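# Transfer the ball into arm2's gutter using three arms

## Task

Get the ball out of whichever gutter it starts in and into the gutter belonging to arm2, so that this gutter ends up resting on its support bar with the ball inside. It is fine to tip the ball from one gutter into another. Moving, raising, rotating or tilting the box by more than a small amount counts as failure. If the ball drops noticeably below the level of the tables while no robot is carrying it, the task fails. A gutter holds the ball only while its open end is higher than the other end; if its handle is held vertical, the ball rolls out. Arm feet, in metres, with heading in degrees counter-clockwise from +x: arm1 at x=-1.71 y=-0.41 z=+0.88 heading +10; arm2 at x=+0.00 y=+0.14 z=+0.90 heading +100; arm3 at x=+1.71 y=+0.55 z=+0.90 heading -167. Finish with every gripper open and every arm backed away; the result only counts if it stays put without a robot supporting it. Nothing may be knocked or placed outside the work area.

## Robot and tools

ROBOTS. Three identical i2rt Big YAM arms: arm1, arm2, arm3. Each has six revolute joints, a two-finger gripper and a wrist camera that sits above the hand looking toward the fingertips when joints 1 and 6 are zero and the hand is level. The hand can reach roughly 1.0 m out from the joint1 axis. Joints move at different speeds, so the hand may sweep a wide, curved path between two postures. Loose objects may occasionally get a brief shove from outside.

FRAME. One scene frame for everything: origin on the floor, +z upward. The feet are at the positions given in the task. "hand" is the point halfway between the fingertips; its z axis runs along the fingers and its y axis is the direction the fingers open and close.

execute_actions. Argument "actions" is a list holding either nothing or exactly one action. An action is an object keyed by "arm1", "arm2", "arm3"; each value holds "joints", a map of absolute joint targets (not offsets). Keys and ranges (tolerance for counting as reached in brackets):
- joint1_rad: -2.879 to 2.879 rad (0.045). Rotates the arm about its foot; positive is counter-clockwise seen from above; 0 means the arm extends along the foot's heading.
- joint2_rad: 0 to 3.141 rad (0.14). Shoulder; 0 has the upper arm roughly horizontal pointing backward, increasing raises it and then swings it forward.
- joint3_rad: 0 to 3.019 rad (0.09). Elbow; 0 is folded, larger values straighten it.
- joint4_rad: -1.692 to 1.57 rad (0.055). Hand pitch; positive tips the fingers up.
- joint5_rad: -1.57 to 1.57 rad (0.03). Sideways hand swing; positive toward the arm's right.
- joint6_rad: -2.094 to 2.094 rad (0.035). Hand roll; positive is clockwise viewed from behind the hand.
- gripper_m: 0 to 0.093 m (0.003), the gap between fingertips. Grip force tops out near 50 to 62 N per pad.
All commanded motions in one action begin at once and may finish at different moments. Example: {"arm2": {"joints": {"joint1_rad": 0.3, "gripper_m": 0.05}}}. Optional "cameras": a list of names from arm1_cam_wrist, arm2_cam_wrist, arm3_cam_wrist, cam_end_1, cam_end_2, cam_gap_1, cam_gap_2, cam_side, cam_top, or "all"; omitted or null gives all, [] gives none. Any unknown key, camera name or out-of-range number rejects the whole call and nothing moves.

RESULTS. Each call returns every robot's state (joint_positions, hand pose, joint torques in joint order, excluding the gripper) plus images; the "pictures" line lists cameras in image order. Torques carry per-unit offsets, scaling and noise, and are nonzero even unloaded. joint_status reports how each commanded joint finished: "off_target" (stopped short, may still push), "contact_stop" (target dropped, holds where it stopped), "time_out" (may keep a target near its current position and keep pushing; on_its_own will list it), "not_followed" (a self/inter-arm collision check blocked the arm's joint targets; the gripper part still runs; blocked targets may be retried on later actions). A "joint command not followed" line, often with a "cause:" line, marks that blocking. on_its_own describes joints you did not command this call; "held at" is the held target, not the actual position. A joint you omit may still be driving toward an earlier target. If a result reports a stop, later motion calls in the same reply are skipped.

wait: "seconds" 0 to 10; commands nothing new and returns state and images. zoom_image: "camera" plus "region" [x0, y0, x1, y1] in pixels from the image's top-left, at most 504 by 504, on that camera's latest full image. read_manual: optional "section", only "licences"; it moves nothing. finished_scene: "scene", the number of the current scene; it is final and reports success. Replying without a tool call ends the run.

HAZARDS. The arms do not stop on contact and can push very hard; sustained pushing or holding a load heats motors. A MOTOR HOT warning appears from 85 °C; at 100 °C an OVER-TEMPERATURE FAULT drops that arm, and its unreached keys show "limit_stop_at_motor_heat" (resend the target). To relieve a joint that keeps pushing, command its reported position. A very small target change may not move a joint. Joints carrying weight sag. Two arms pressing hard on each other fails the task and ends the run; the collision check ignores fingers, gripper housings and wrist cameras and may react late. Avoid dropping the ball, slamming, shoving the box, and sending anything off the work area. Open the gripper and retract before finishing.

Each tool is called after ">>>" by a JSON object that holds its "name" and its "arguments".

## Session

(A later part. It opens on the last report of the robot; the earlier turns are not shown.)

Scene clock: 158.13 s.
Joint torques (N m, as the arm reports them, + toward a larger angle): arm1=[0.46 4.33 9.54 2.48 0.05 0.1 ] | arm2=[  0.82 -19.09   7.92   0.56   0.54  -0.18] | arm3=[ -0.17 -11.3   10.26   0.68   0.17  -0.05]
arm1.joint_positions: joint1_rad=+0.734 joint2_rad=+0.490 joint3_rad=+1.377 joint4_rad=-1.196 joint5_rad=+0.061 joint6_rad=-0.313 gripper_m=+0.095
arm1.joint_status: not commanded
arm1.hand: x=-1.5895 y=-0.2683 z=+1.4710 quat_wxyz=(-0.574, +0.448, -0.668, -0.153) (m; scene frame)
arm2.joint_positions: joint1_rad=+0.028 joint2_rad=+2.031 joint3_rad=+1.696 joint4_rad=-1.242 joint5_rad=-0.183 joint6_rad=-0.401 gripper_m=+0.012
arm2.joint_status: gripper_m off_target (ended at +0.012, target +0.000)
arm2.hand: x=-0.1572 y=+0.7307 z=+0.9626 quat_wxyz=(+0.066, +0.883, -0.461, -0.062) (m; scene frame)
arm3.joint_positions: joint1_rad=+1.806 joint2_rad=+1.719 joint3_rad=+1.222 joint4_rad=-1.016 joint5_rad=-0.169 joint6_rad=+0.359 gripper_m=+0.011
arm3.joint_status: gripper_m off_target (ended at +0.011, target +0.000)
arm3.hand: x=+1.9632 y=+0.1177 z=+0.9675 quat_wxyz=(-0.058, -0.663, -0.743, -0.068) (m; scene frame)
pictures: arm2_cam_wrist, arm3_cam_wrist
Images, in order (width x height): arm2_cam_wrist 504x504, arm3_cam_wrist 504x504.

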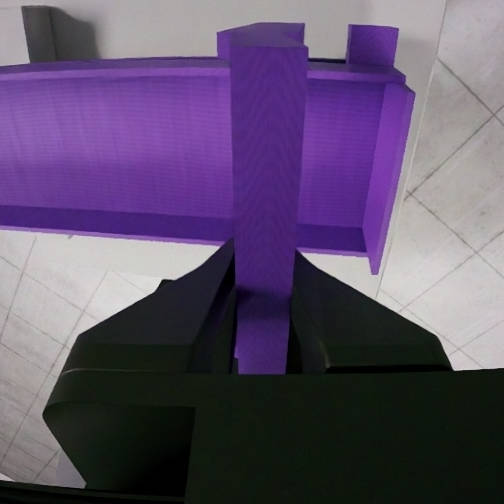

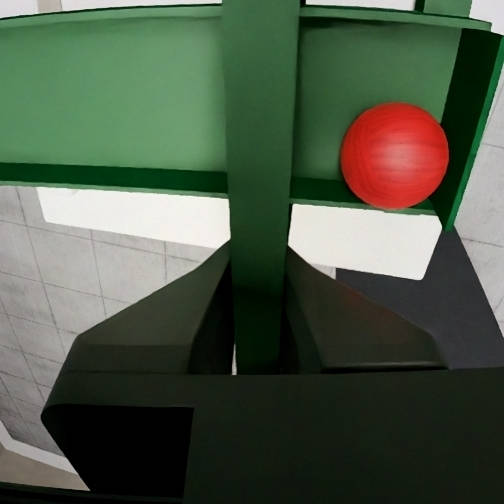

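>>> {"name": "execute_actions", "arguments": {"actions": [{"arm3":{"joints":{"joint3_rad":1.55,"joint4_rad":-1.33,"joint5_rad":-0.17}},"arm2":{"joints":{"joint3_rad":2.0,"joint4_rad":-1.54,"joint5_rad":-0.18}}}], "cameras": ["arm3_cam_wrist","cam_side","cam_top"]}}

Scene clock: 163.03 s.
Joint torques (N m, as the arm reports them, + toward a larger angle): arm1=[0.48 4.32 9.53 2.48 0.04 0.1 ] | arm2=[  0.73 -22.97  12.96  -0.55  -0.44  -0.15] | arm3=[  0.19 -13.87  15.04   0.11  -0.17  -0.06]
arm1.joint_positions: joint1_rad=+0.734 joint2_rad=+0.490 joint3_rad=+1.377 joint4_rad=-1.196 joint5_rad=+0.061 joint6_rad=-0.313 gripper_m=+0.095
arm1.joint_status: not commanded
arm1.hand: x=-1.5895 y=-0.2683 z=+1.4710 quat_wxyz=(-0.574, +0.448, -0.668, -0.153) (m; scene frame)
arm2.joint_positions: joint1_rad=+0.028 joint2_rad=+2.061 joint3_rad=+1.949 joint4_rad=-1.529 joint5_rad=-0.178 joint6_rad=-0.403 gripper_m=+0.012
arm2.joint_status: all done
arm2.hand: x=-0.1595 y=+0.7445 z=+1.0393 quat_wxyz=(+0.088, +0.881, -0.463, -0.040) (m; scene frame)
arm3.joint_positions: joint1_rad=+1.806 joint2_rad=+1.745 joint3_rad=+1.509 joint4_rad=-1.323 joint5_rad=-0.170 joint6_rad=+0.361 gripper_m=+0.011
arm3.joint_status: all done
arm3.hand: x=+1.9785 y=+0.0876 z=+1.0567 quat_wxyz=(-0.036, -0.666, -0.741, -0.077) (m; scene frame)
pictures: arm3_cam_wrist, cam_side, cam_top
Images, in order (width x height): arm3_cam_wrist 504x504, cam_side 896x504, cam_top 896x504.

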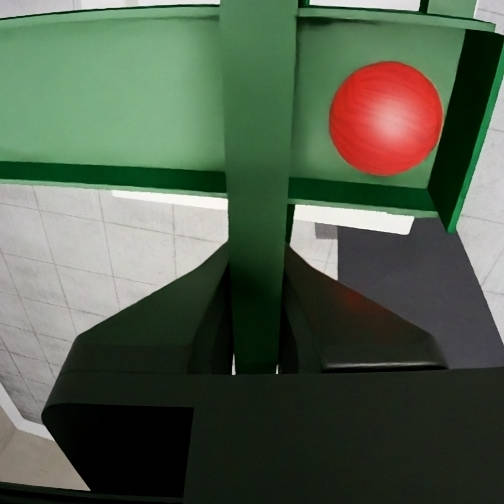

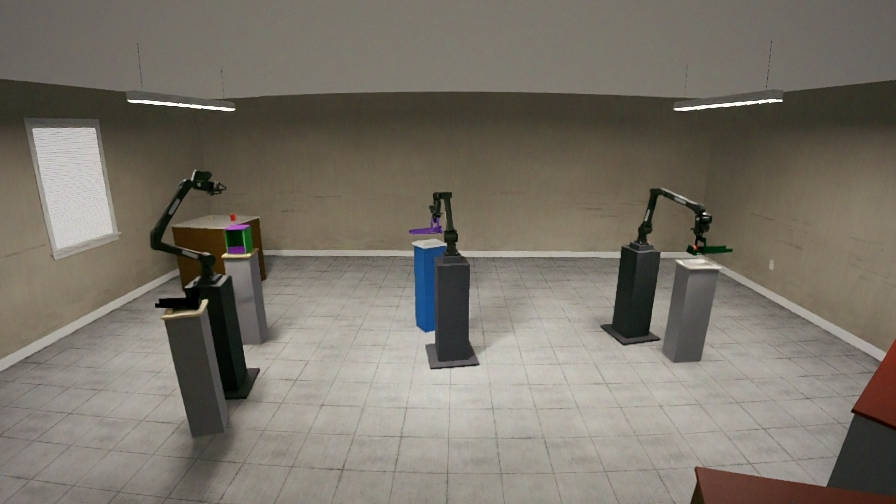

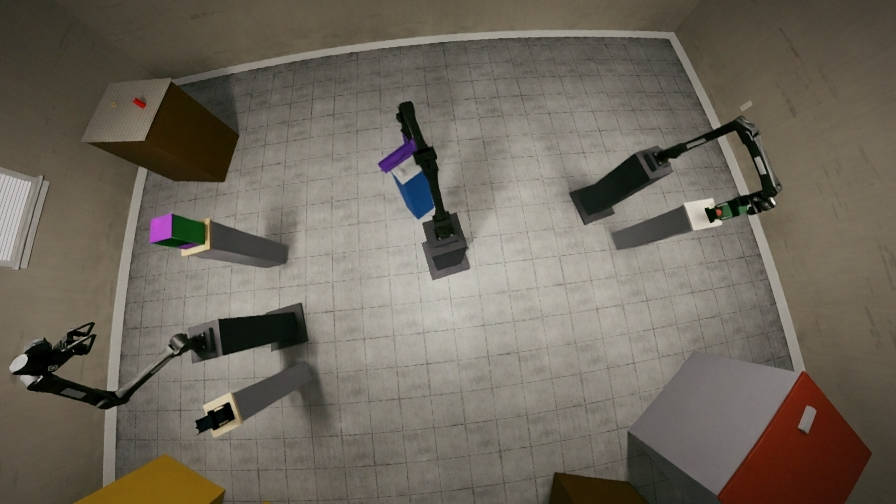

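>>> {"name": "execute_actions", "arguments": {"actions": [{"arm3":{"joints":{"joint2_rad":1.5,"joint3_rad":1.53,"joint4_rad":-1.25,"joint5_rad":-0.22}},"arm2":{"joints":{"joint2_rad":1.8,"joint3_rad":1.85,"joint4_rad":-1.3}}}], "cameras": ["arm3_cam_wrist","cam_side"]}}

>>> {"name": "execute_actions", "arguments": {"actions": [{"arm3":{"joints":{"joint6_rad":1.0}},"arm2":{"joints":{"joint1_rad":-1.51,"joint5_rad":0,"joint6_rad":1.57}}}], "cameras": ["arm3_cam_wrist","cam_side"]}}

Scene clock: 185.27 s.
Joint torques (N m, as the arm reports them, + toward a larger angle): arm1=[0.45 4.33 9.54 2.47 0.05 0.1 ] | arm2=[  0.8  -18.9   10.     1.39  -0.49  -0.13] | arm3=[  0.22 -11.6   14.1    1.43  -0.39  -0.08]
arm1.joint_positions: joint1_rad=+0.734 joint2_rad=+0.490 joint3_rad=+1.377 joint4_rad=-1.196 joint5_rad=+0.061 joint6_rad=-0.313 gripper_m=+0.095
arm1.joint_status: not commanded
arm1.hand: x=-1.5895 y=-0.2683 z=+1.4710 quat_wxyz=(-0.574, +0.448, -0.668, -0.153) (m; scene frame)
arm2.joint_positions: joint1_rad=+0.028 joint2_rad=+1.797 joint3_rad=+1.842 joint4_rad=-1.315 joint5_rad=-0.177 joint6_rad=-0.405 gripper_m=+0.012
arm2.joint_status: all done
arm2.hand: x=-0.1610 y=+0.7502 z=+1.1606 quat_wxyz=(-0.055, +0.881, -0.443, -0.156) (m; scene frame)
arm3.joint_positions: joint1_rad=+1.807 joint2_rad=+1.504 joint3_rad=+1.507 joint4_rad=-1.267 joint5_rad=-0.214 joint6_rad=+0.361 gripper_m=+0.011
arm3.joint_status: all done
arm3.hand: x=+1.9811 y=+0.0993 z=+1.1805 quat_wxyz=(-0.179, -0.645, -0.742, -0.043) (m; scene frame)
pictures: arm3_cam_wrist, cam_side
Images, in order (width x height): arm3_cam_wrist 504x504, cam_side 896x504.

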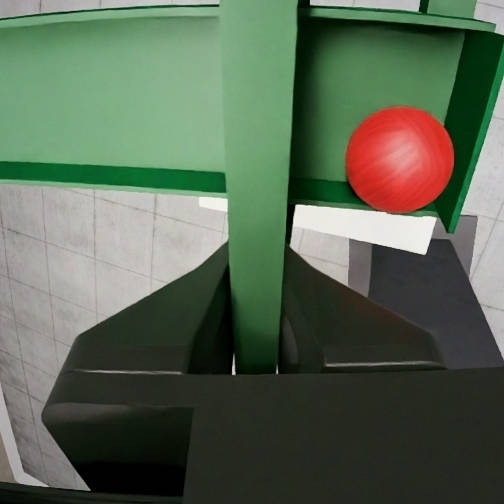

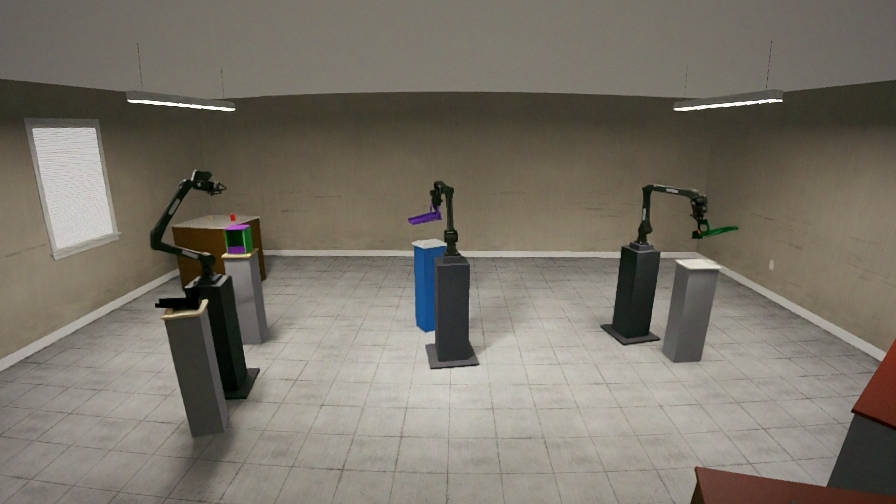

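Scene clock: 187.60 s.
Joint torques (N m, as the arm reports them, + toward a larger angle): arm1=[0.49 4.31 9.52 2.47 0.05 0.1 ] | arm2=[  1.14 -20.59   9.88   0.61  -0.14  -0.03] | arm3=[  0.18 -10.94  13.89   1.4   -0.35  -0.02]
arm1.joint_positions: joint1_rad=+0.734 joint2_rad=+0.490 joint3_rad=+1.377 joint4_rad=-1.196 joint5_rad=+0.061 joint6_rad=-0.313 gripper_m=+0.095
arm1.joint_status: not commanded
arm1.hand: x=-1.5895 y=-0.2683 z=+1.4710 quat_wxyz=(-0.574, +0.448, -0.668, -0.153) (m; scene frame)
arm2.joint_positions: joint1_rad=-1.518 joint2_rad=+1.818 joint3_rad=+1.842 joint4_rad=-1.302 joint5_rad=+0.003 joint6_rad=+1.562 gripper_m=+0.012
arm2.joint_status: all done
arm2.hand: x=+0.6145 y=+0.2888 z=+1.1584 quat_wxyz=(-0.099, -0.609, -0.779, -0.110) (m; scene frame)
arm3.joint_positions: joint1_rad=+1.807 joint2_rad=+1.504 joint3_rad=+1.507 joint4_rad=-1.267 joint5_rad=-0.214 joint6_rad=+0.994 gripper_m=+0.011
arm3.joint_status: all done
arm3.hand: x=+1.9811 y=+0.0993 z=+1.1805 quat_wxyz=(-0.157, -0.844, -0.504, -0.097) (m; scene frame)
pictures: arm3_cam_wrist, cam_side
Images, in order (width x height): arm3_cam_wrist 504x504, cam_side 896x504.

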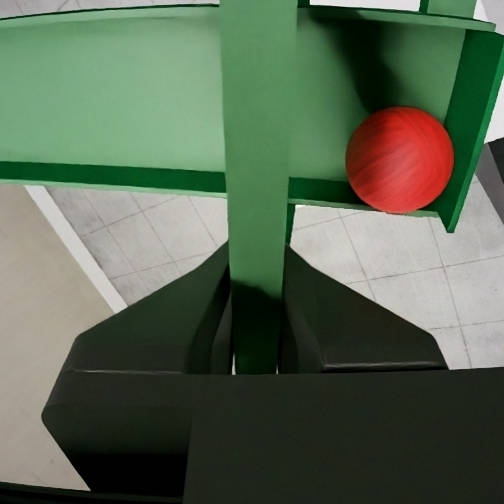

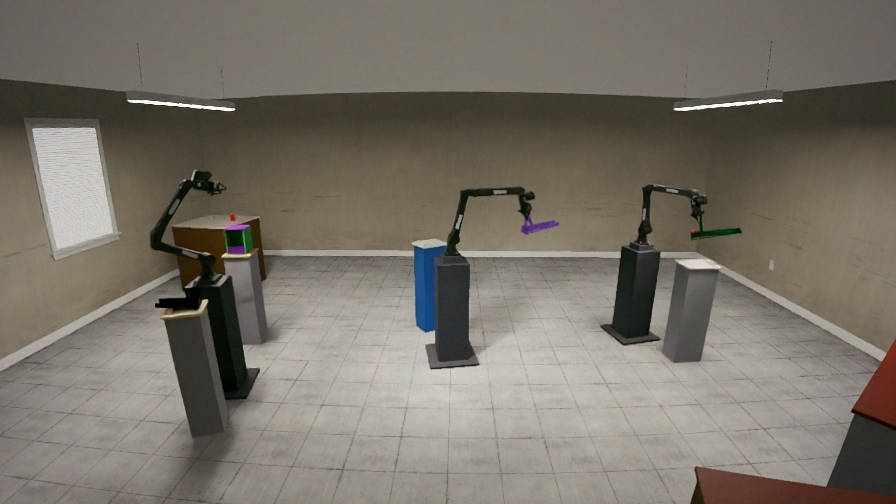

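>>> {"name": "execute_actions", "arguments": {"actions": [{"arm3":{"joints":{"joint6_rad":1.57,"joint4_rad":-1.13}}}], "cameras": []}}

>>> {"name": "execute_actions", "arguments": {"actions": [{"arm3":{"joints":{"joint5_rad":0,"joint1_rad":1.3}}}], "cameras": ["arm3_cam_wrist"]}}

>>> {"name": "execute_actions", "arguments": {"actions": [{"arm3":{"joints":{"joint1_rad":0.7}}}], "cameras": ["arm3_cam_wrist"]}}

>>> {"name": "execute_actions", "arguments": {"actions": [{"arm3":{"joints":{"joint1_rad":0.01}}}], "cameras": ["arm3_cam_wrist","cam_side","cam_top"]}}

Scene clock: 194.87 s.
Joint torques (N m, as the arm reports them, + toward a larger angle): arm1=[0.48 4.32 9.53 2.48 0.05 0.1 ] | arm2=[  0.99 -20.83   9.96   0.67  -0.14  -0.04] | arm3=[ -0.01 -11.23  14.06   1.79  -0.29  -0.03]
arm1.joint_positions: joint1_rad=+0.734 joint2_rad=+0.490 joint3_rad=+1.377 joint4_rad=-1.196 joint5_rad=+0.061 joint6_rad=-0.313 gripper_m=+0.095
arm1.joint_status: not commanded
arm1.hand: x=-1.5895 y=-0.2683 z=+1.4710 quat_wxyz=(-0.574, +0.448, -0.668, -0.153) (m; scene frame)
arm2.joint_positions: joint1_rad=-1.518 joint2_rad=+1.818 joint3_rad=+1.842 joint4_rad=-1.302 joint5_rad=+0.003 joint6_rad=+1.563 gripper_m=+0.012
arm2.joint_status: not commanded
arm2.hand: x=+0.6145 y=+0.2888 z=+1.1584 quat_wxyz=(-0.099, -0.609, -0.779, -0.110) (m; scene frame)
arm3.joint_positions: joint1_rad=+1.807 joint2_rad=+1.504 joint3_rad=+1.507 joint4_rad=-1.155 joint5_rad=-0.215 joint6_rad=+1.565 gripper_m=+0.011
arm3.joint_status: all done
arm3.hand: x=+1.9927 y=+0.0767 z=+1.1902 quat_wxyz=(-0.177, -0.940, -0.250, -0.149) (m; scene frame)
pictures: none
No camera images: the call's "cameras" was empty. Leave "cameras" out to get every camera's image.

Scene clock: 196.27 s.
Joint torques (N m, as the arm reports them, + toward a larger angle): arm1=[0.48 4.33 9.53 2.47 0.05 0.1 ] | arm2=[  1.11 -20.34  10.01   0.66  -0.16  -0.04] | arm3=[  0.15 -11.25  14.1    1.59  -0.05  -0.05]
arm1.joint_positions: joint1_rad=+0.734 joint2_rad=+0.490 joint3_rad=+1.377 joint4_rad=-1.196 joint5_rad=+0.061 joint6_rad=-0.313 gripper_m=+0.095
arm1.joint_status: not commanded
arm1.hand: x=-1.5895 y=-0.2683 z=+1.4710 quat_wxyz=(-0.574, +0.448, -0.668, -0.153) (m; scene frame)
arm2.joint_positions: joint1_rad=-1.518 joint2_rad=+1.818 joint3_rad=+1.842 joint4_rad=-1.302 joint5_rad=+0.003 joint6_rad=+1.563 gripper_m=+0.012
arm2.joint_status: not commanded
arm2.hand: x=+0.6145 y=+0.2888 z=+1.1584 quat_wxyz=(-0.099, -0.609, -0.779, -0.110) (m; scene frame)
arm3.joint_positions: joint1_rad=+1.294 joint2_rad=+1.506 joint3_rad=+1.507 joint4_rad=-1.148 joint5_rad=+0.002 joint6_rad=+1.569 gripper_m=+0.011
arm3.joint_status: all done
arm3.hand: x=+1.6897 y=-0.0009 z=+1.1864 quat_wxyz=(-0.210, -0.977, +0.021, +0.006) (m; scene frame)
pictures: arm3_cam_wrist
Images, in order (width x height): arm3_cam_wrist 504x504.

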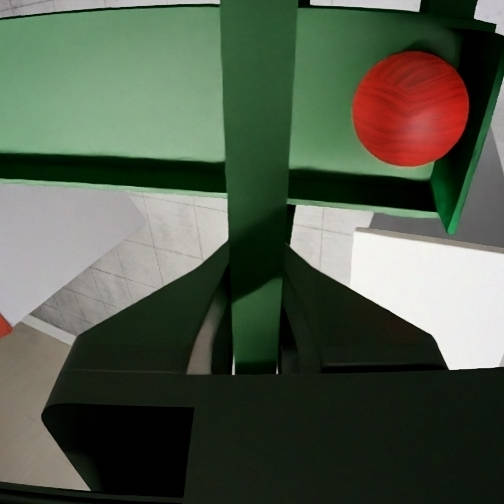

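Scene clock: 197.70 s.
Joint torques (N m, as the arm reports them, + toward a larger angle): arm1=[0.5  4.33 9.54 2.47 0.05 0.1 ] | arm2=[  1.27 -20.38  10.     0.62  -0.13  -0.04] | arm3=[  0.01 -10.99  14.05   1.59  -0.09  -0.08]
arm1.joint_positions: joint1_rad=+0.734 joint2_rad=+0.490 joint3_rad=+1.377 joint4_rad=-1.196 joint5_rad=+0.061 joint6_rad=-0.313 gripper_m=+0.095
arm1.joint_status: not commanded
arm1.hand: x=-1.5895 y=-0.2683 z=+1.4710 quat_wxyz=(-0.574, +0.448, -0.668, -0.153) (m; scene frame)
arm2.joint_positions: joint1_rad=-1.518 joint2_rad=+1.818 joint3_rad=+1.842 joint4_rad=-1.302 joint5_rad=+0.003 joint6_rad=+1.563 gripper_m=+0.012
arm2.joint_status: not commanded
arm2.hand: x=+0.6145 y=+0.2888 z=+1.1584 quat_wxyz=(-0.099, -0.609, -0.779, -0.110) (m; scene frame)
arm3.joint_positions: joint1_rad=+0.693 joint2_rad=+1.507 joint3_rad=+1.507 joint4_rad=-1.148 joint5_rad=+0.002 joint6_rad=+1.569 gripper_m=+0.011
arm3.joint_status: all done
arm3.hand: x=+1.3842 y=+0.1094 z=+1.1858 quat_wxyz=(-0.198, -0.927, +0.310, +0.068) (m; scene frame)
pictures: arm3_cam_wrist
Images, in order (width x height): arm3_cam_wrist 504x504.

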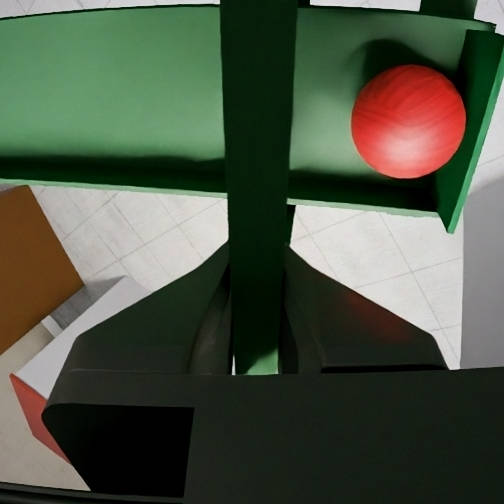

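Scene clock: 199.17 s.
Joint torques (N m, as the arm reports them, + toward a larger angle): arm1=[0.47 4.34 9.53 2.47 0.05 0.1 ] | arm2=[  1.14 -20.17  10.06   0.69  -0.11  -0.05] | arm3=[  0.28 -11.55  14.11   1.56  -0.09  -0.08]
arm1.joint_positions: joint1_rad=+0.734 joint2_rad=+0.490 joint3_rad=+1.377 joint4_rad=-1.196 joint5_rad=+0.061 joint6_rad=-0.313 gripper_m=+0.095
arm1.joint_status: not commanded
arm1.hand: x=-1.5895 y=-0.2683 z=+1.4710 quat_wxyz=(-0.574, +0.448, -0.668, -0.153) (m; scene frame)
arm2.joint_positions: joint1_rad=-1.518 joint2_rad=+1.818 joint3_rad=+1.842 joint4_rad=-1.302 joint5_rad=+0.003 joint6_rad=+1.563 gripper_m=+0.012
arm2.joint_status: not commanded
arm2.hand: x=+0.6145 y=+0.2888 z=+1.1584 quat_wxyz=(-0.099, -0.609, -0.779, -0.110) (m; scene frame)
arm3.joint_positions: joint1_rad=+0.001 joint2_rad=+1.508 joint3_rad=+1.507 joint4_rad=-1.148 joint5_rad=+0.002 joint6_rad=+1.570 gripper_m=+0.011
arm3.joint_status: all done
arm3.hand: x=+1.1809 y=+0.4210 z=+1.1853 quat_wxyz=(-0.163, -0.767, +0.606, +0.131) (m; scene frame)
pictures: arm3_cam_wrist, cam_side, cam_top
Images, in order (width x height): arm3_cam_wrist 504x504, cam_side 896x504, cam_top 896x504.

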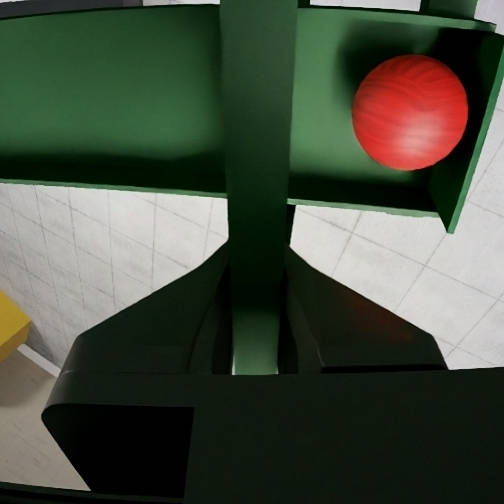

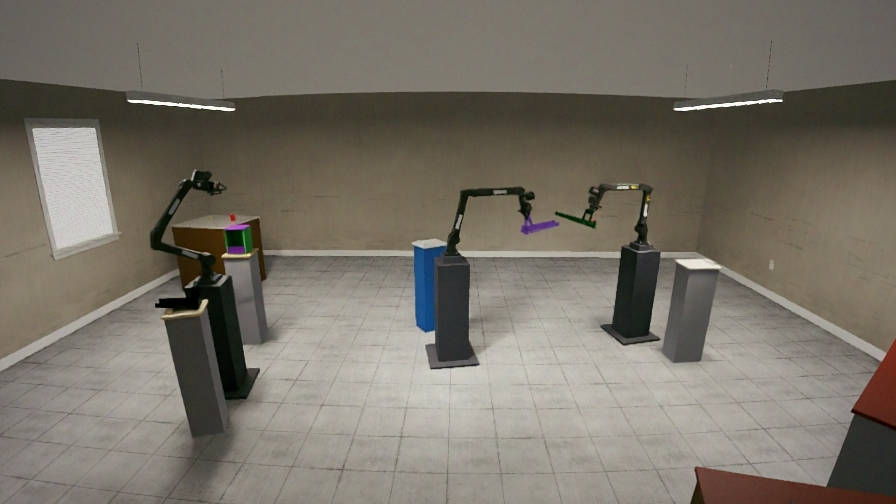

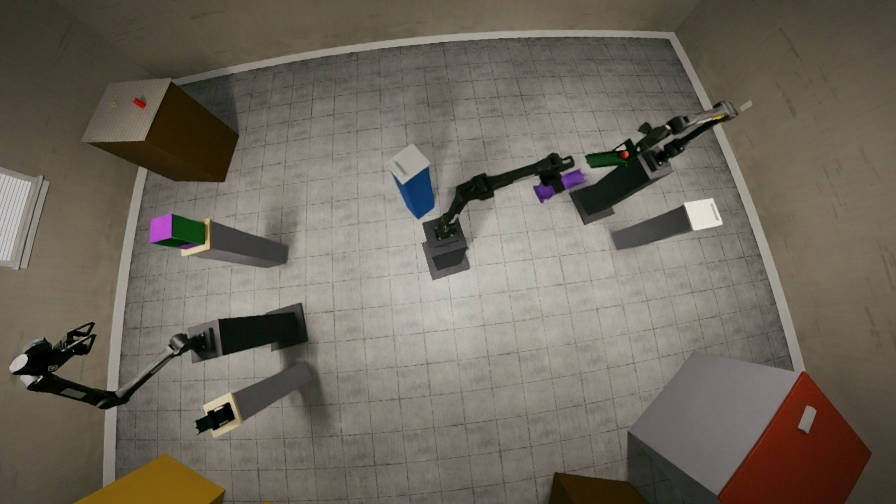

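>>> {"name": "execute_actions", "arguments": {"actions": [{"arm2":{"joints":{"joint2_rad":2.0,"joint3_rad":1.76,"joint4_rad":-1.04}}}], "cameras": []}}

>>> {"name": "execute_actions", "arguments": {"actions": [{"arm3":{"joints":{"joint2_rad":1.865,"joint3_rad":1.93,"joint4_rad":-1.25}}}], "cameras": ["arm3_cam_wrist","cam_side","cam_top","arm2_cam_wrist"]}}

>>> {"name": "zoom_image", "arguments": {"camera": "cam_side", "region": [500, 170, 640, 260]}}

Scene clock: 216.97 s.
Joint torques (N m, as the arm reports them, + toward a larger angle): arm1=[0.45 4.33 9.53 2.48 0.05 0.1 ] | arm2=[  0.87 -25.41  10.63   1.13  -0.13  -0.03] | arm3=[  0.25 -11.43  14.04   1.54  -0.09  -0.08]
arm1.joint_positions: joint1_rad=+0.734 joint2_rad=+0.490 joint3_rad=+1.377 joint4_rad=-1.196 joint5_rad=+0.061 joint6_rad=-0.313 gripper_m=+0.095
arm1.joint_status: not commanded
arm1.hand: x=-1.5895 y=-0.2683 z=+1.4710 quat_wxyz=(-0.574, +0.448, -0.668, -0.153) (m; scene frame)
arm2.joint_positions: joint1_rad=-1.518 joint2_rad=+2.042 joint3_rad=+1.739 joint4_rad=-1.058 joint5_rad=+0.002 joint6_rad=+1.563 gripper_m=+0.012
arm2.joint_status: all done
arm2.hand: x=+0.6514 y=+0.2949 z=+0.9864 quat_wxyz=(-0.073, -0.613, -0.783, -0.078) (m; scene frame)
arm3.joint_positions: joint1_rad=+0.001 joint2_rad=+1.508 joint3_rad=+1.507 joint4_rad=-1.148 joint5_rad=+0.002 joint6_rad=+1.570 gripper_m=+0.011
arm3.joint_status: not commanded
arm3.hand: x=+1.1809 y=+0.4210 z=+1.1853 quat_wxyz=(-0.163, -0.767, +0.606, +0.131) (m; scene frame)
pictures: none
No camera images: the call's "cameras" was empty. Leave "cameras" out to get every camera's image.

Scene clock: 218.30 s.
Joint torques (N m, as the arm reports them, + toward a larger angle): arm1=[0.45 4.33 9.54 2.47 0.05 0.1 ] | arm2=[  1.14 -25.22  10.69   1.21  -0.12  -0.03] | arm3=[  0.25 -17.65  18.06   0.68  -0.08  -0.06]
arm1.joint_positions: joint1_rad=+0.734 joint2_rad=+0.490 joint3_rad=+1.377 joint4_rad=-1.196 joint5_rad=+0.061 joint6_rad=-0.313 gripper_m=+0.095
arm1.joint_status: not commanded
arm1.hand: x=-1.5895 y=-0.2683 z=+1.4710 quat_wxyz=(-0.574, +0.448, -0.668, -0.153) (m; scene frame)
arm2.joint_positions: joint1_rad=-1.518 joint2_rad=+2.042 joint3_rad=+1.739 joint4_rad=-1.058 joint5_rad=+0.002 joint6_rad=+1.563 gripper_m=+0.012
arm2.joint_status: not commanded
arm2.hand: x=+0.6514 y=+0.2949 z=+0.9864 quat_wxyz=(-0.073, -0.613, -0.783, -0.078) (m; scene frame)
arm3.joint_positions: joint1_rad=+0.001 joint2_rad=+1.902 joint3_rad=+1.865 joint4_rad=-1.249 joint5_rad=+0.002 joint6_rad=+1.570 gripper_m=+0.011
arm3.joint_status: all done
arm3.hand: x=+1.0725 y=+0.3953 z=+1.1144 quat_wxyz=(-0.111, -0.777, +0.614, +0.089) (m; scene frame)
pictures: arm2_cam_wrist, arm3_cam_wrist, cam_side, cam_top
Images, in order (width x height): arm2_cam_wrist 504x504, arm3_cam_wrist 504x504, cam_side 896x504, cam_top 896x504.

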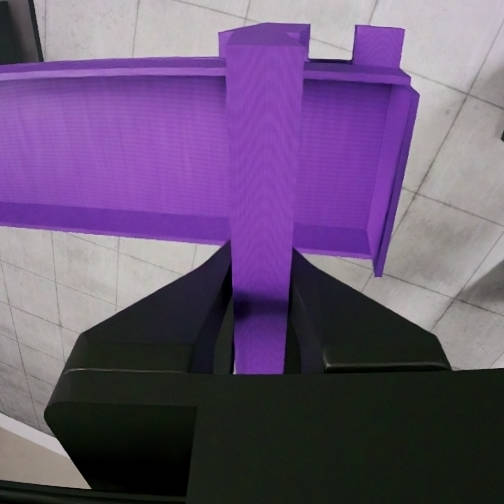

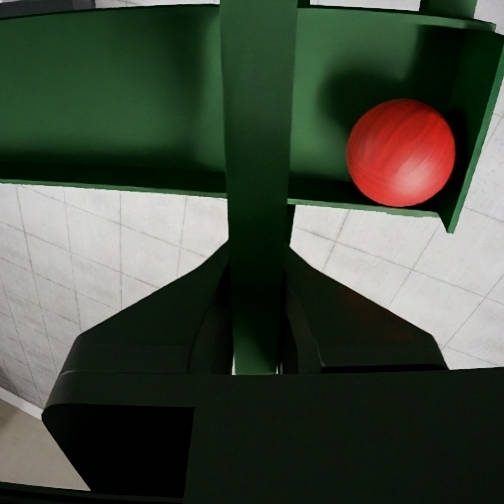

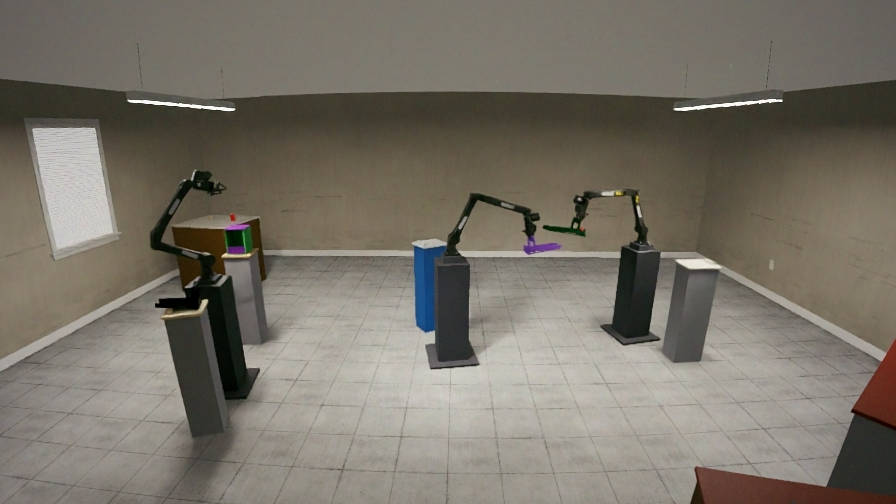

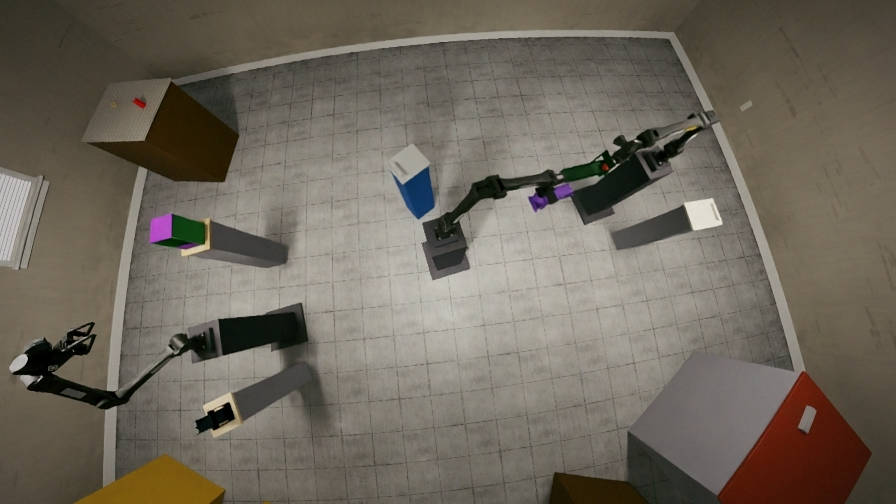

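Region (500, 170, 640, 260) of cam_side's 896x504 image, scaled by 3.600, with more detail than that image has; it fills the top 324 rows of this view, and the rest is white.

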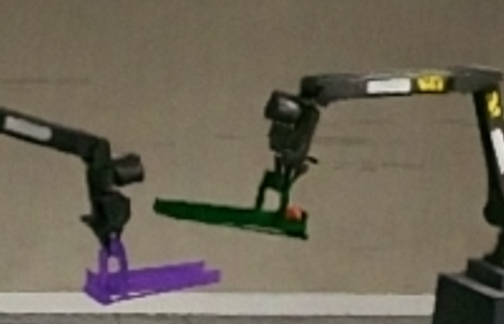

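>>> {"name": "execute_actions", "arguments": {"actions": [{"arm3":{"joints":{"joint4_rad":-1.38}},"arm2":{"joints":{"joint4_rad":-0.99}}}], "cameras": ["arm3_cam_wrist","cam_side","cam_gap_2","cam_top"]}}

>>> {"name": "zoom_image", "arguments": {"camera": "cam_side", "region": [500, 170, 640, 260]}}

Scene clock: 226.20 s.
Joint torques (N m, as the arm reports them, + toward a larger angle): arm1=[0.46 4.34 9.53 2.48 0.05 0.1 ] | arm2=[  0.76 -25.64  10.72   1.25  -0.1   -0.02] | arm3=[  0.15 -17.86  17.78   0.3   -0.08  -0.06]
arm1.joint_positions: joint1_rad=+0.734 joint2_rad=+0.490 joint3_rad=+1.377 joint4_rad=-1.196 joint5_rad=+0.061 joint6_rad=-0.313 gripper_m=+0.095
arm1.joint_status: not commanded
arm1.hand: x=-1.5895 y=-0.2683 z=+1.4710 quat_wxyz=(-0.574, +0.448, -0.668, -0.153) (m; scene frame)
arm2.joint_positions: joint1_rad=-1.518 joint2_rad=+2.042 joint3_rad=+1.739 joint4_rad=-1.011 joint5_rad=+0.002 joint6_rad=+1.563 gripper_m=+0.012
arm2.joint_status: all done
arm2.hand: x=+0.6624 y=+0.2975 z=+0.9892 quat_wxyz=(-0.088, -0.611, -0.781, -0.096) (m; scene frame)
arm3.joint_positions: joint1_rad=+0.001 joint2_rad=+1.902 joint3_rad=+1.865 joint4_rad=-1.374 joint5_rad=+0.002 joint6_rad=+1.570 gripper_m=+0.011
arm3.joint_status: all done
arm3.hand: x=+1.1017 y=+0.4022 z=+1.1076 quat_wxyz=(-0.062, -0.782, +0.618, +0.051) (m; scene frame)
pictures: arm3_cam_wrist, cam_gap_2, cam_side, cam_top
Images, in order (width x height): arm3_cam_wrist 504x504, cam_gap_2 896x504, cam_side 896x504, cam_top 896x504.

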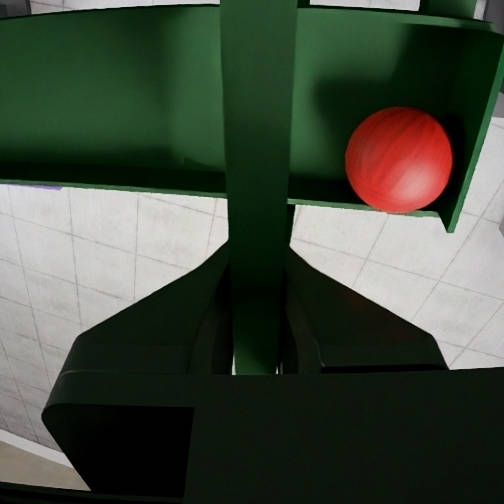

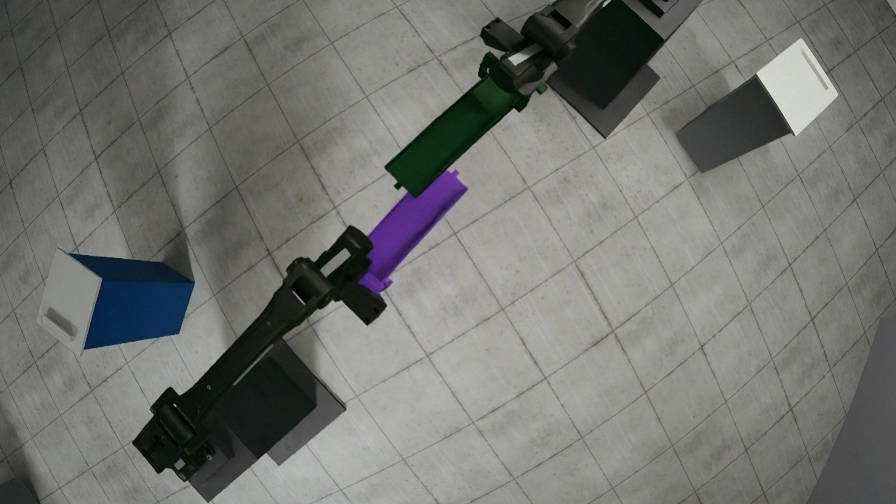

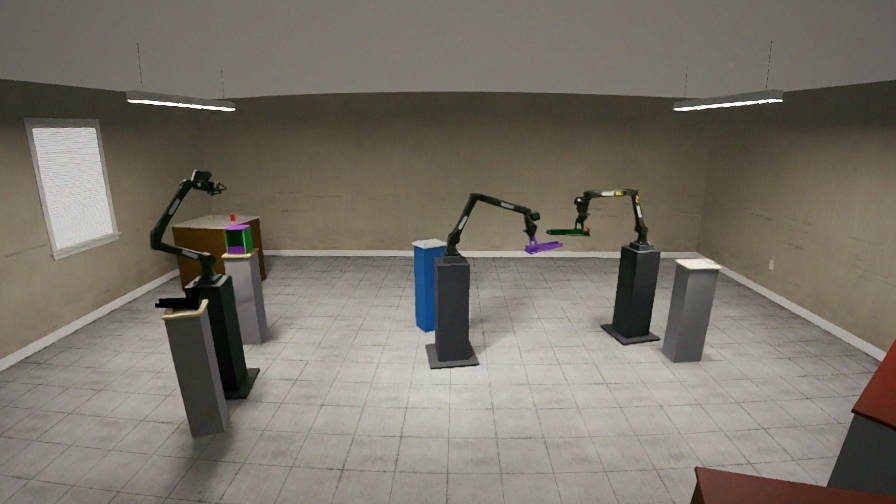

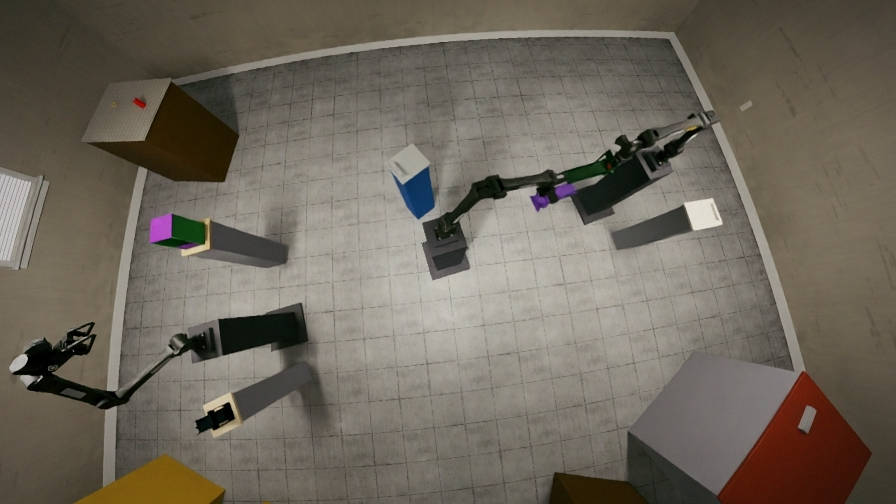

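Region (500, 170, 640, 260) of cam_side's 896x504 image, scaled by 3.600, with more detail than that image has; it fills the top 324 rows of this view, and the rest is white.

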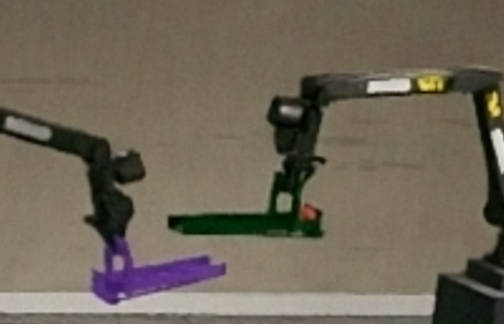

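>>> {"name": "execute_actions", "arguments": {"actions": [{"arm3":{"joints":{"joint1_rad":0.035}},"arm2":{"joints":{"joint1_rad":-1.492}}}], "cameras": ["arm3_cam_wrist","arm2_cam_wrist","cam_gap_2","cam_gap_1","cam_end_2","cam_end_1"]}}

Scene clock: 241.53 s.
Joint torques (N m, as the arm reports them, + toward a larger angle): arm1=[0.46 4.36 9.56 2.48 0.05 0.1 ] | arm2=[  0.72 -25.48  10.77   1.38  -0.11  -0.05] | arm3=[ -0.68 -17.89  17.77   0.28  -0.04  -0.06]
arm1.joint_positions: joint1_rad=+0.734 joint2_rad=+0.490 joint3_rad=+1.377 joint4_rad=-1.196 joint5_rad=+0.061 joint6_rad=-0.313 gripper_m=+0.095
arm1.joint_status: not commanded
arm1.hand: x=-1.5895 y=-0.2683 z=+1.4710 quat_wxyz=(-0.574, +0.448, -0.668, -0.153) (m; scene frame)
arm2.joint_positions: joint1_rad=-1.496 joint2_rad=+2.042 joint3_rad=+1.739 joint4_rad=-1.011 joint5_rad=+0.002 joint6_rad=+1.563 gripper_m=+0.012
arm2.joint_status: all done
arm2.hand: x=+0.6588 y=+0.3122 z=+0.9889 quat_wxyz=(-0.087, -0.602, -0.788, -0.097) (m; scene frame)
arm3.joint_positions: joint1_rad=+0.032 joint2_rad=+1.902 joint3_rad=+1.865 joint4_rad=-1.374 joint5_rad=+0.002 joint6_rad=+1.570 gripper_m=+0.011
arm3.joint_status: all done
arm3.hand: x=+1.1065 y=+0.3832 z=+1.1076 quat_wxyz=(-0.063, -0.791, +0.606, +0.049) (m; scene frame)
pictures: arm2_cam_wrist, arm3_cam_wrist, cam_end_1, cam_end_2, cam_gap_1, cam_gap_2
Images, in order (width x height): arm2_cam_wrist 504x504, arm3_cam_wrist 504x504, cam_end_1 896x504, cam_end_2 896x504, cam_gap_1 896x504, cam_gap_2 896x504.

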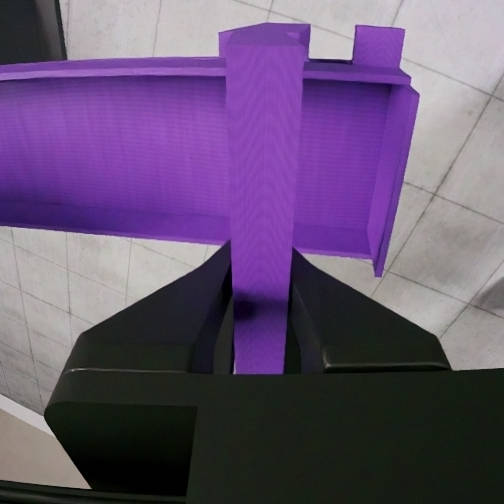

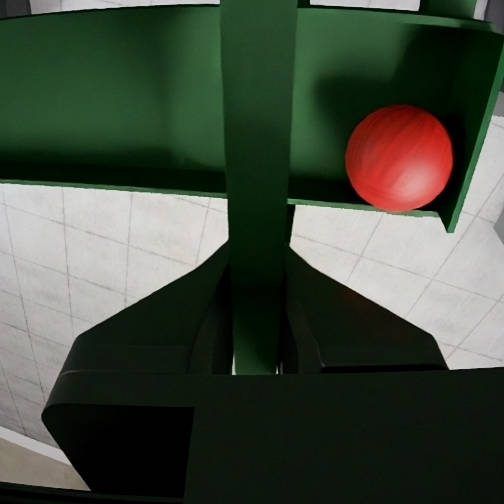

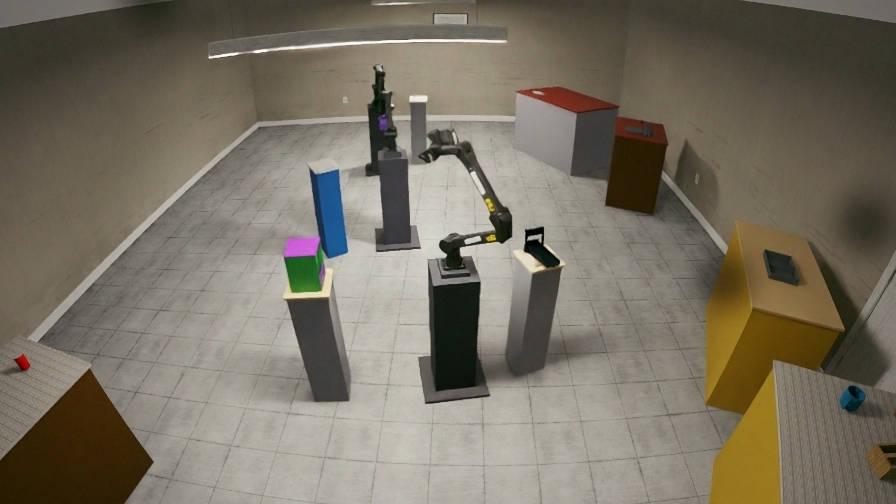

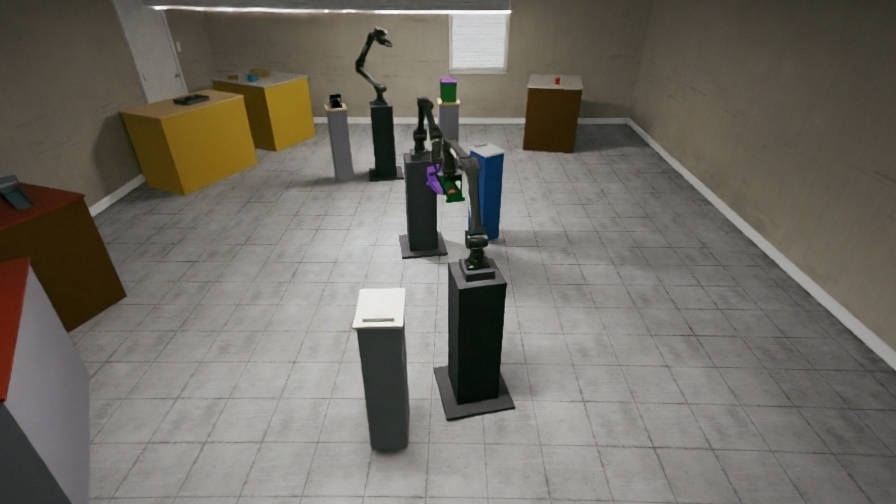

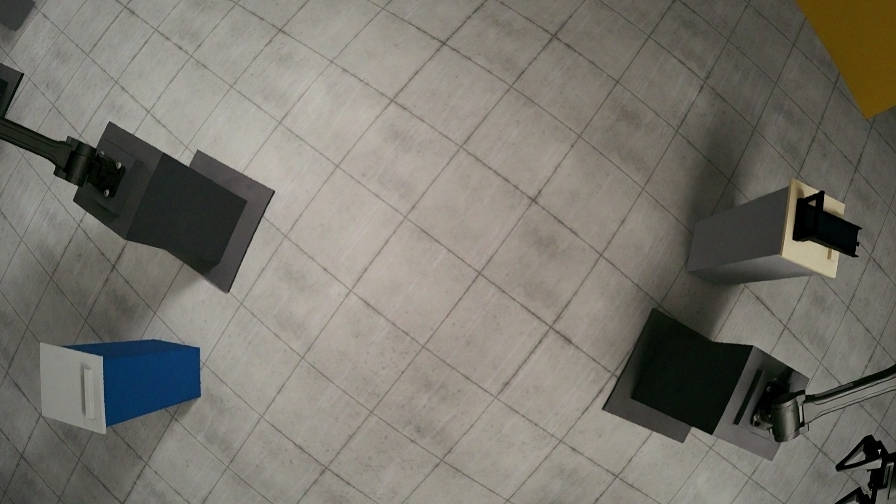

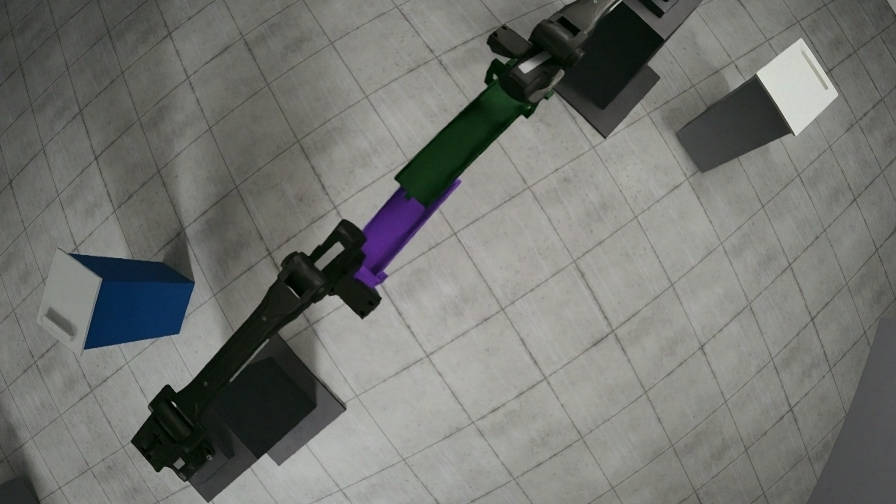

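>>> {"name": "execute_actions", "arguments": {"actions": [{"arm3":{"joints":{"joint4_rad":-1.50}}}], "cameras": ["arm3_cam_wrist","arm2_cam_wrist","cam_side","cam_gap_2"]}}

Scene clock: 245.87 s.
Joint torques (N m, as the arm reports them, + toward a larger angle): arm1=[0.47 4.34 9.54 2.47 0.05 0.1 ] | arm2=[  0.73 -25.47  10.7    1.34  -0.13  -0.06] | arm3=[ -0.3  -17.72  17.57   0.04  -0.07  -0.04]
arm1.joint_positions: joint1_rad=+0.734 joint2_rad=+0.490 joint3_rad=+1.377 joint4_rad=-1.196 joint5_rad=+0.061 joint6_rad=-0.313 gripper_m=+0.095
arm1.joint_status: not commanded
arm1.hand: x=-1.5895 y=-0.2683 z=+1.4710 quat_wxyz=(-0.574, +0.448, -0.668, -0.153) (m; scene frame)
arm2.joint_positions: joint1_rad=-1.496 joint2_rad=+2.042 joint3_rad=+1.739 joint4_rad=-1.011 joint5_rad=+0.002 joint6_rad=+1.563 gripper_m=+0.012
arm2.joint_status: not commanded
arm2.hand: x=+0.6588 y=+0.3122 z=+0.9889 quat_wxyz=(-0.087, -0.602, -0.788, -0.097) (m; scene frame)
arm3.joint_positions: joint1_rad=+0.032 joint2_rad=+1.902 joint3_rad=+1.865 joint4_rad=-1.493 joint5_rad=+0.002 joint6_rad=+1.570 gripper_m=+0.011
arm3.joint_status: all done
arm3.hand: x=+1.1345 y=+0.3907 z=+1.1047 quat_wxyz=(-0.016, -0.794, +0.608, +0.013) (m; scene frame)
pictures: arm2_cam_wrist, arm3_cam_wrist, cam_gap_2, cam_side
Images, in order (width x height): arm2_cam_wrist 504x504, arm3_cam_wrist 504x504, cam_gap_2 896x504, cam_side 896x504.

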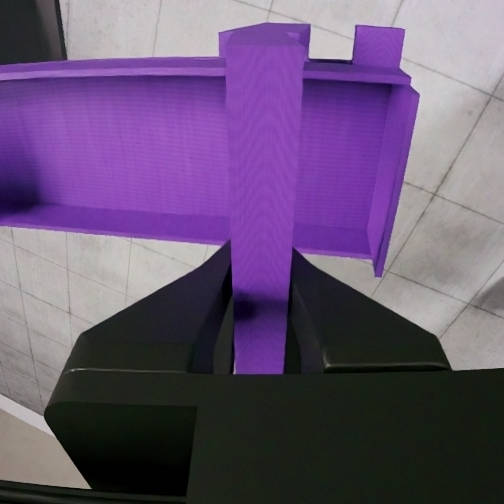

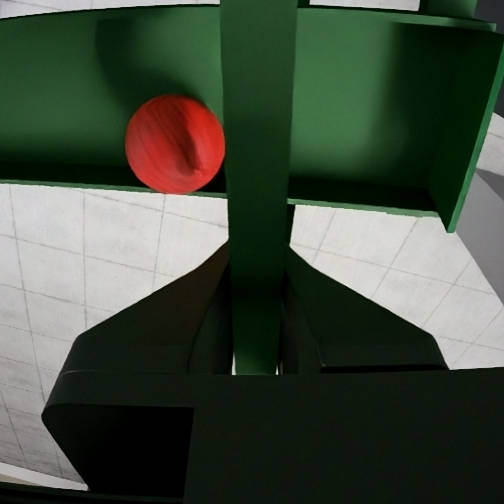

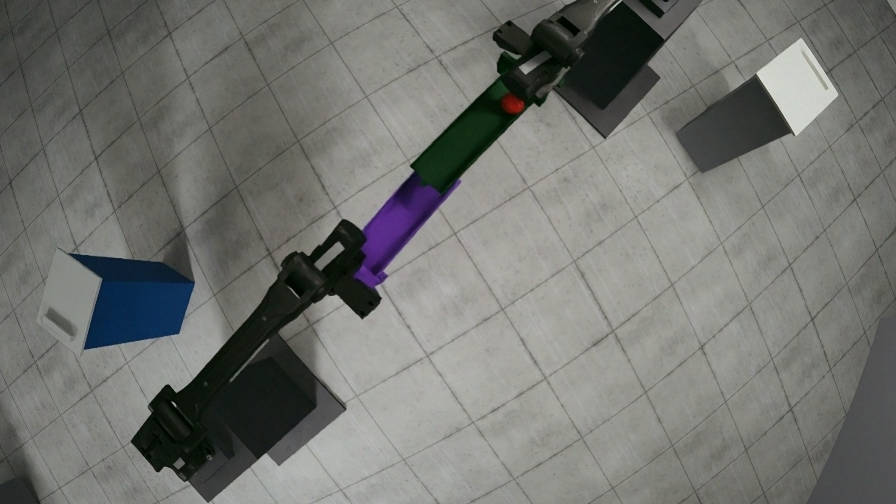

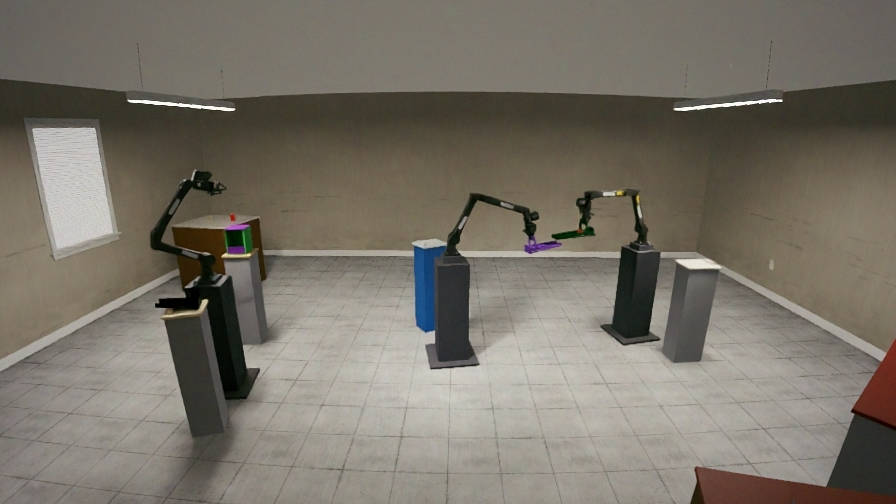

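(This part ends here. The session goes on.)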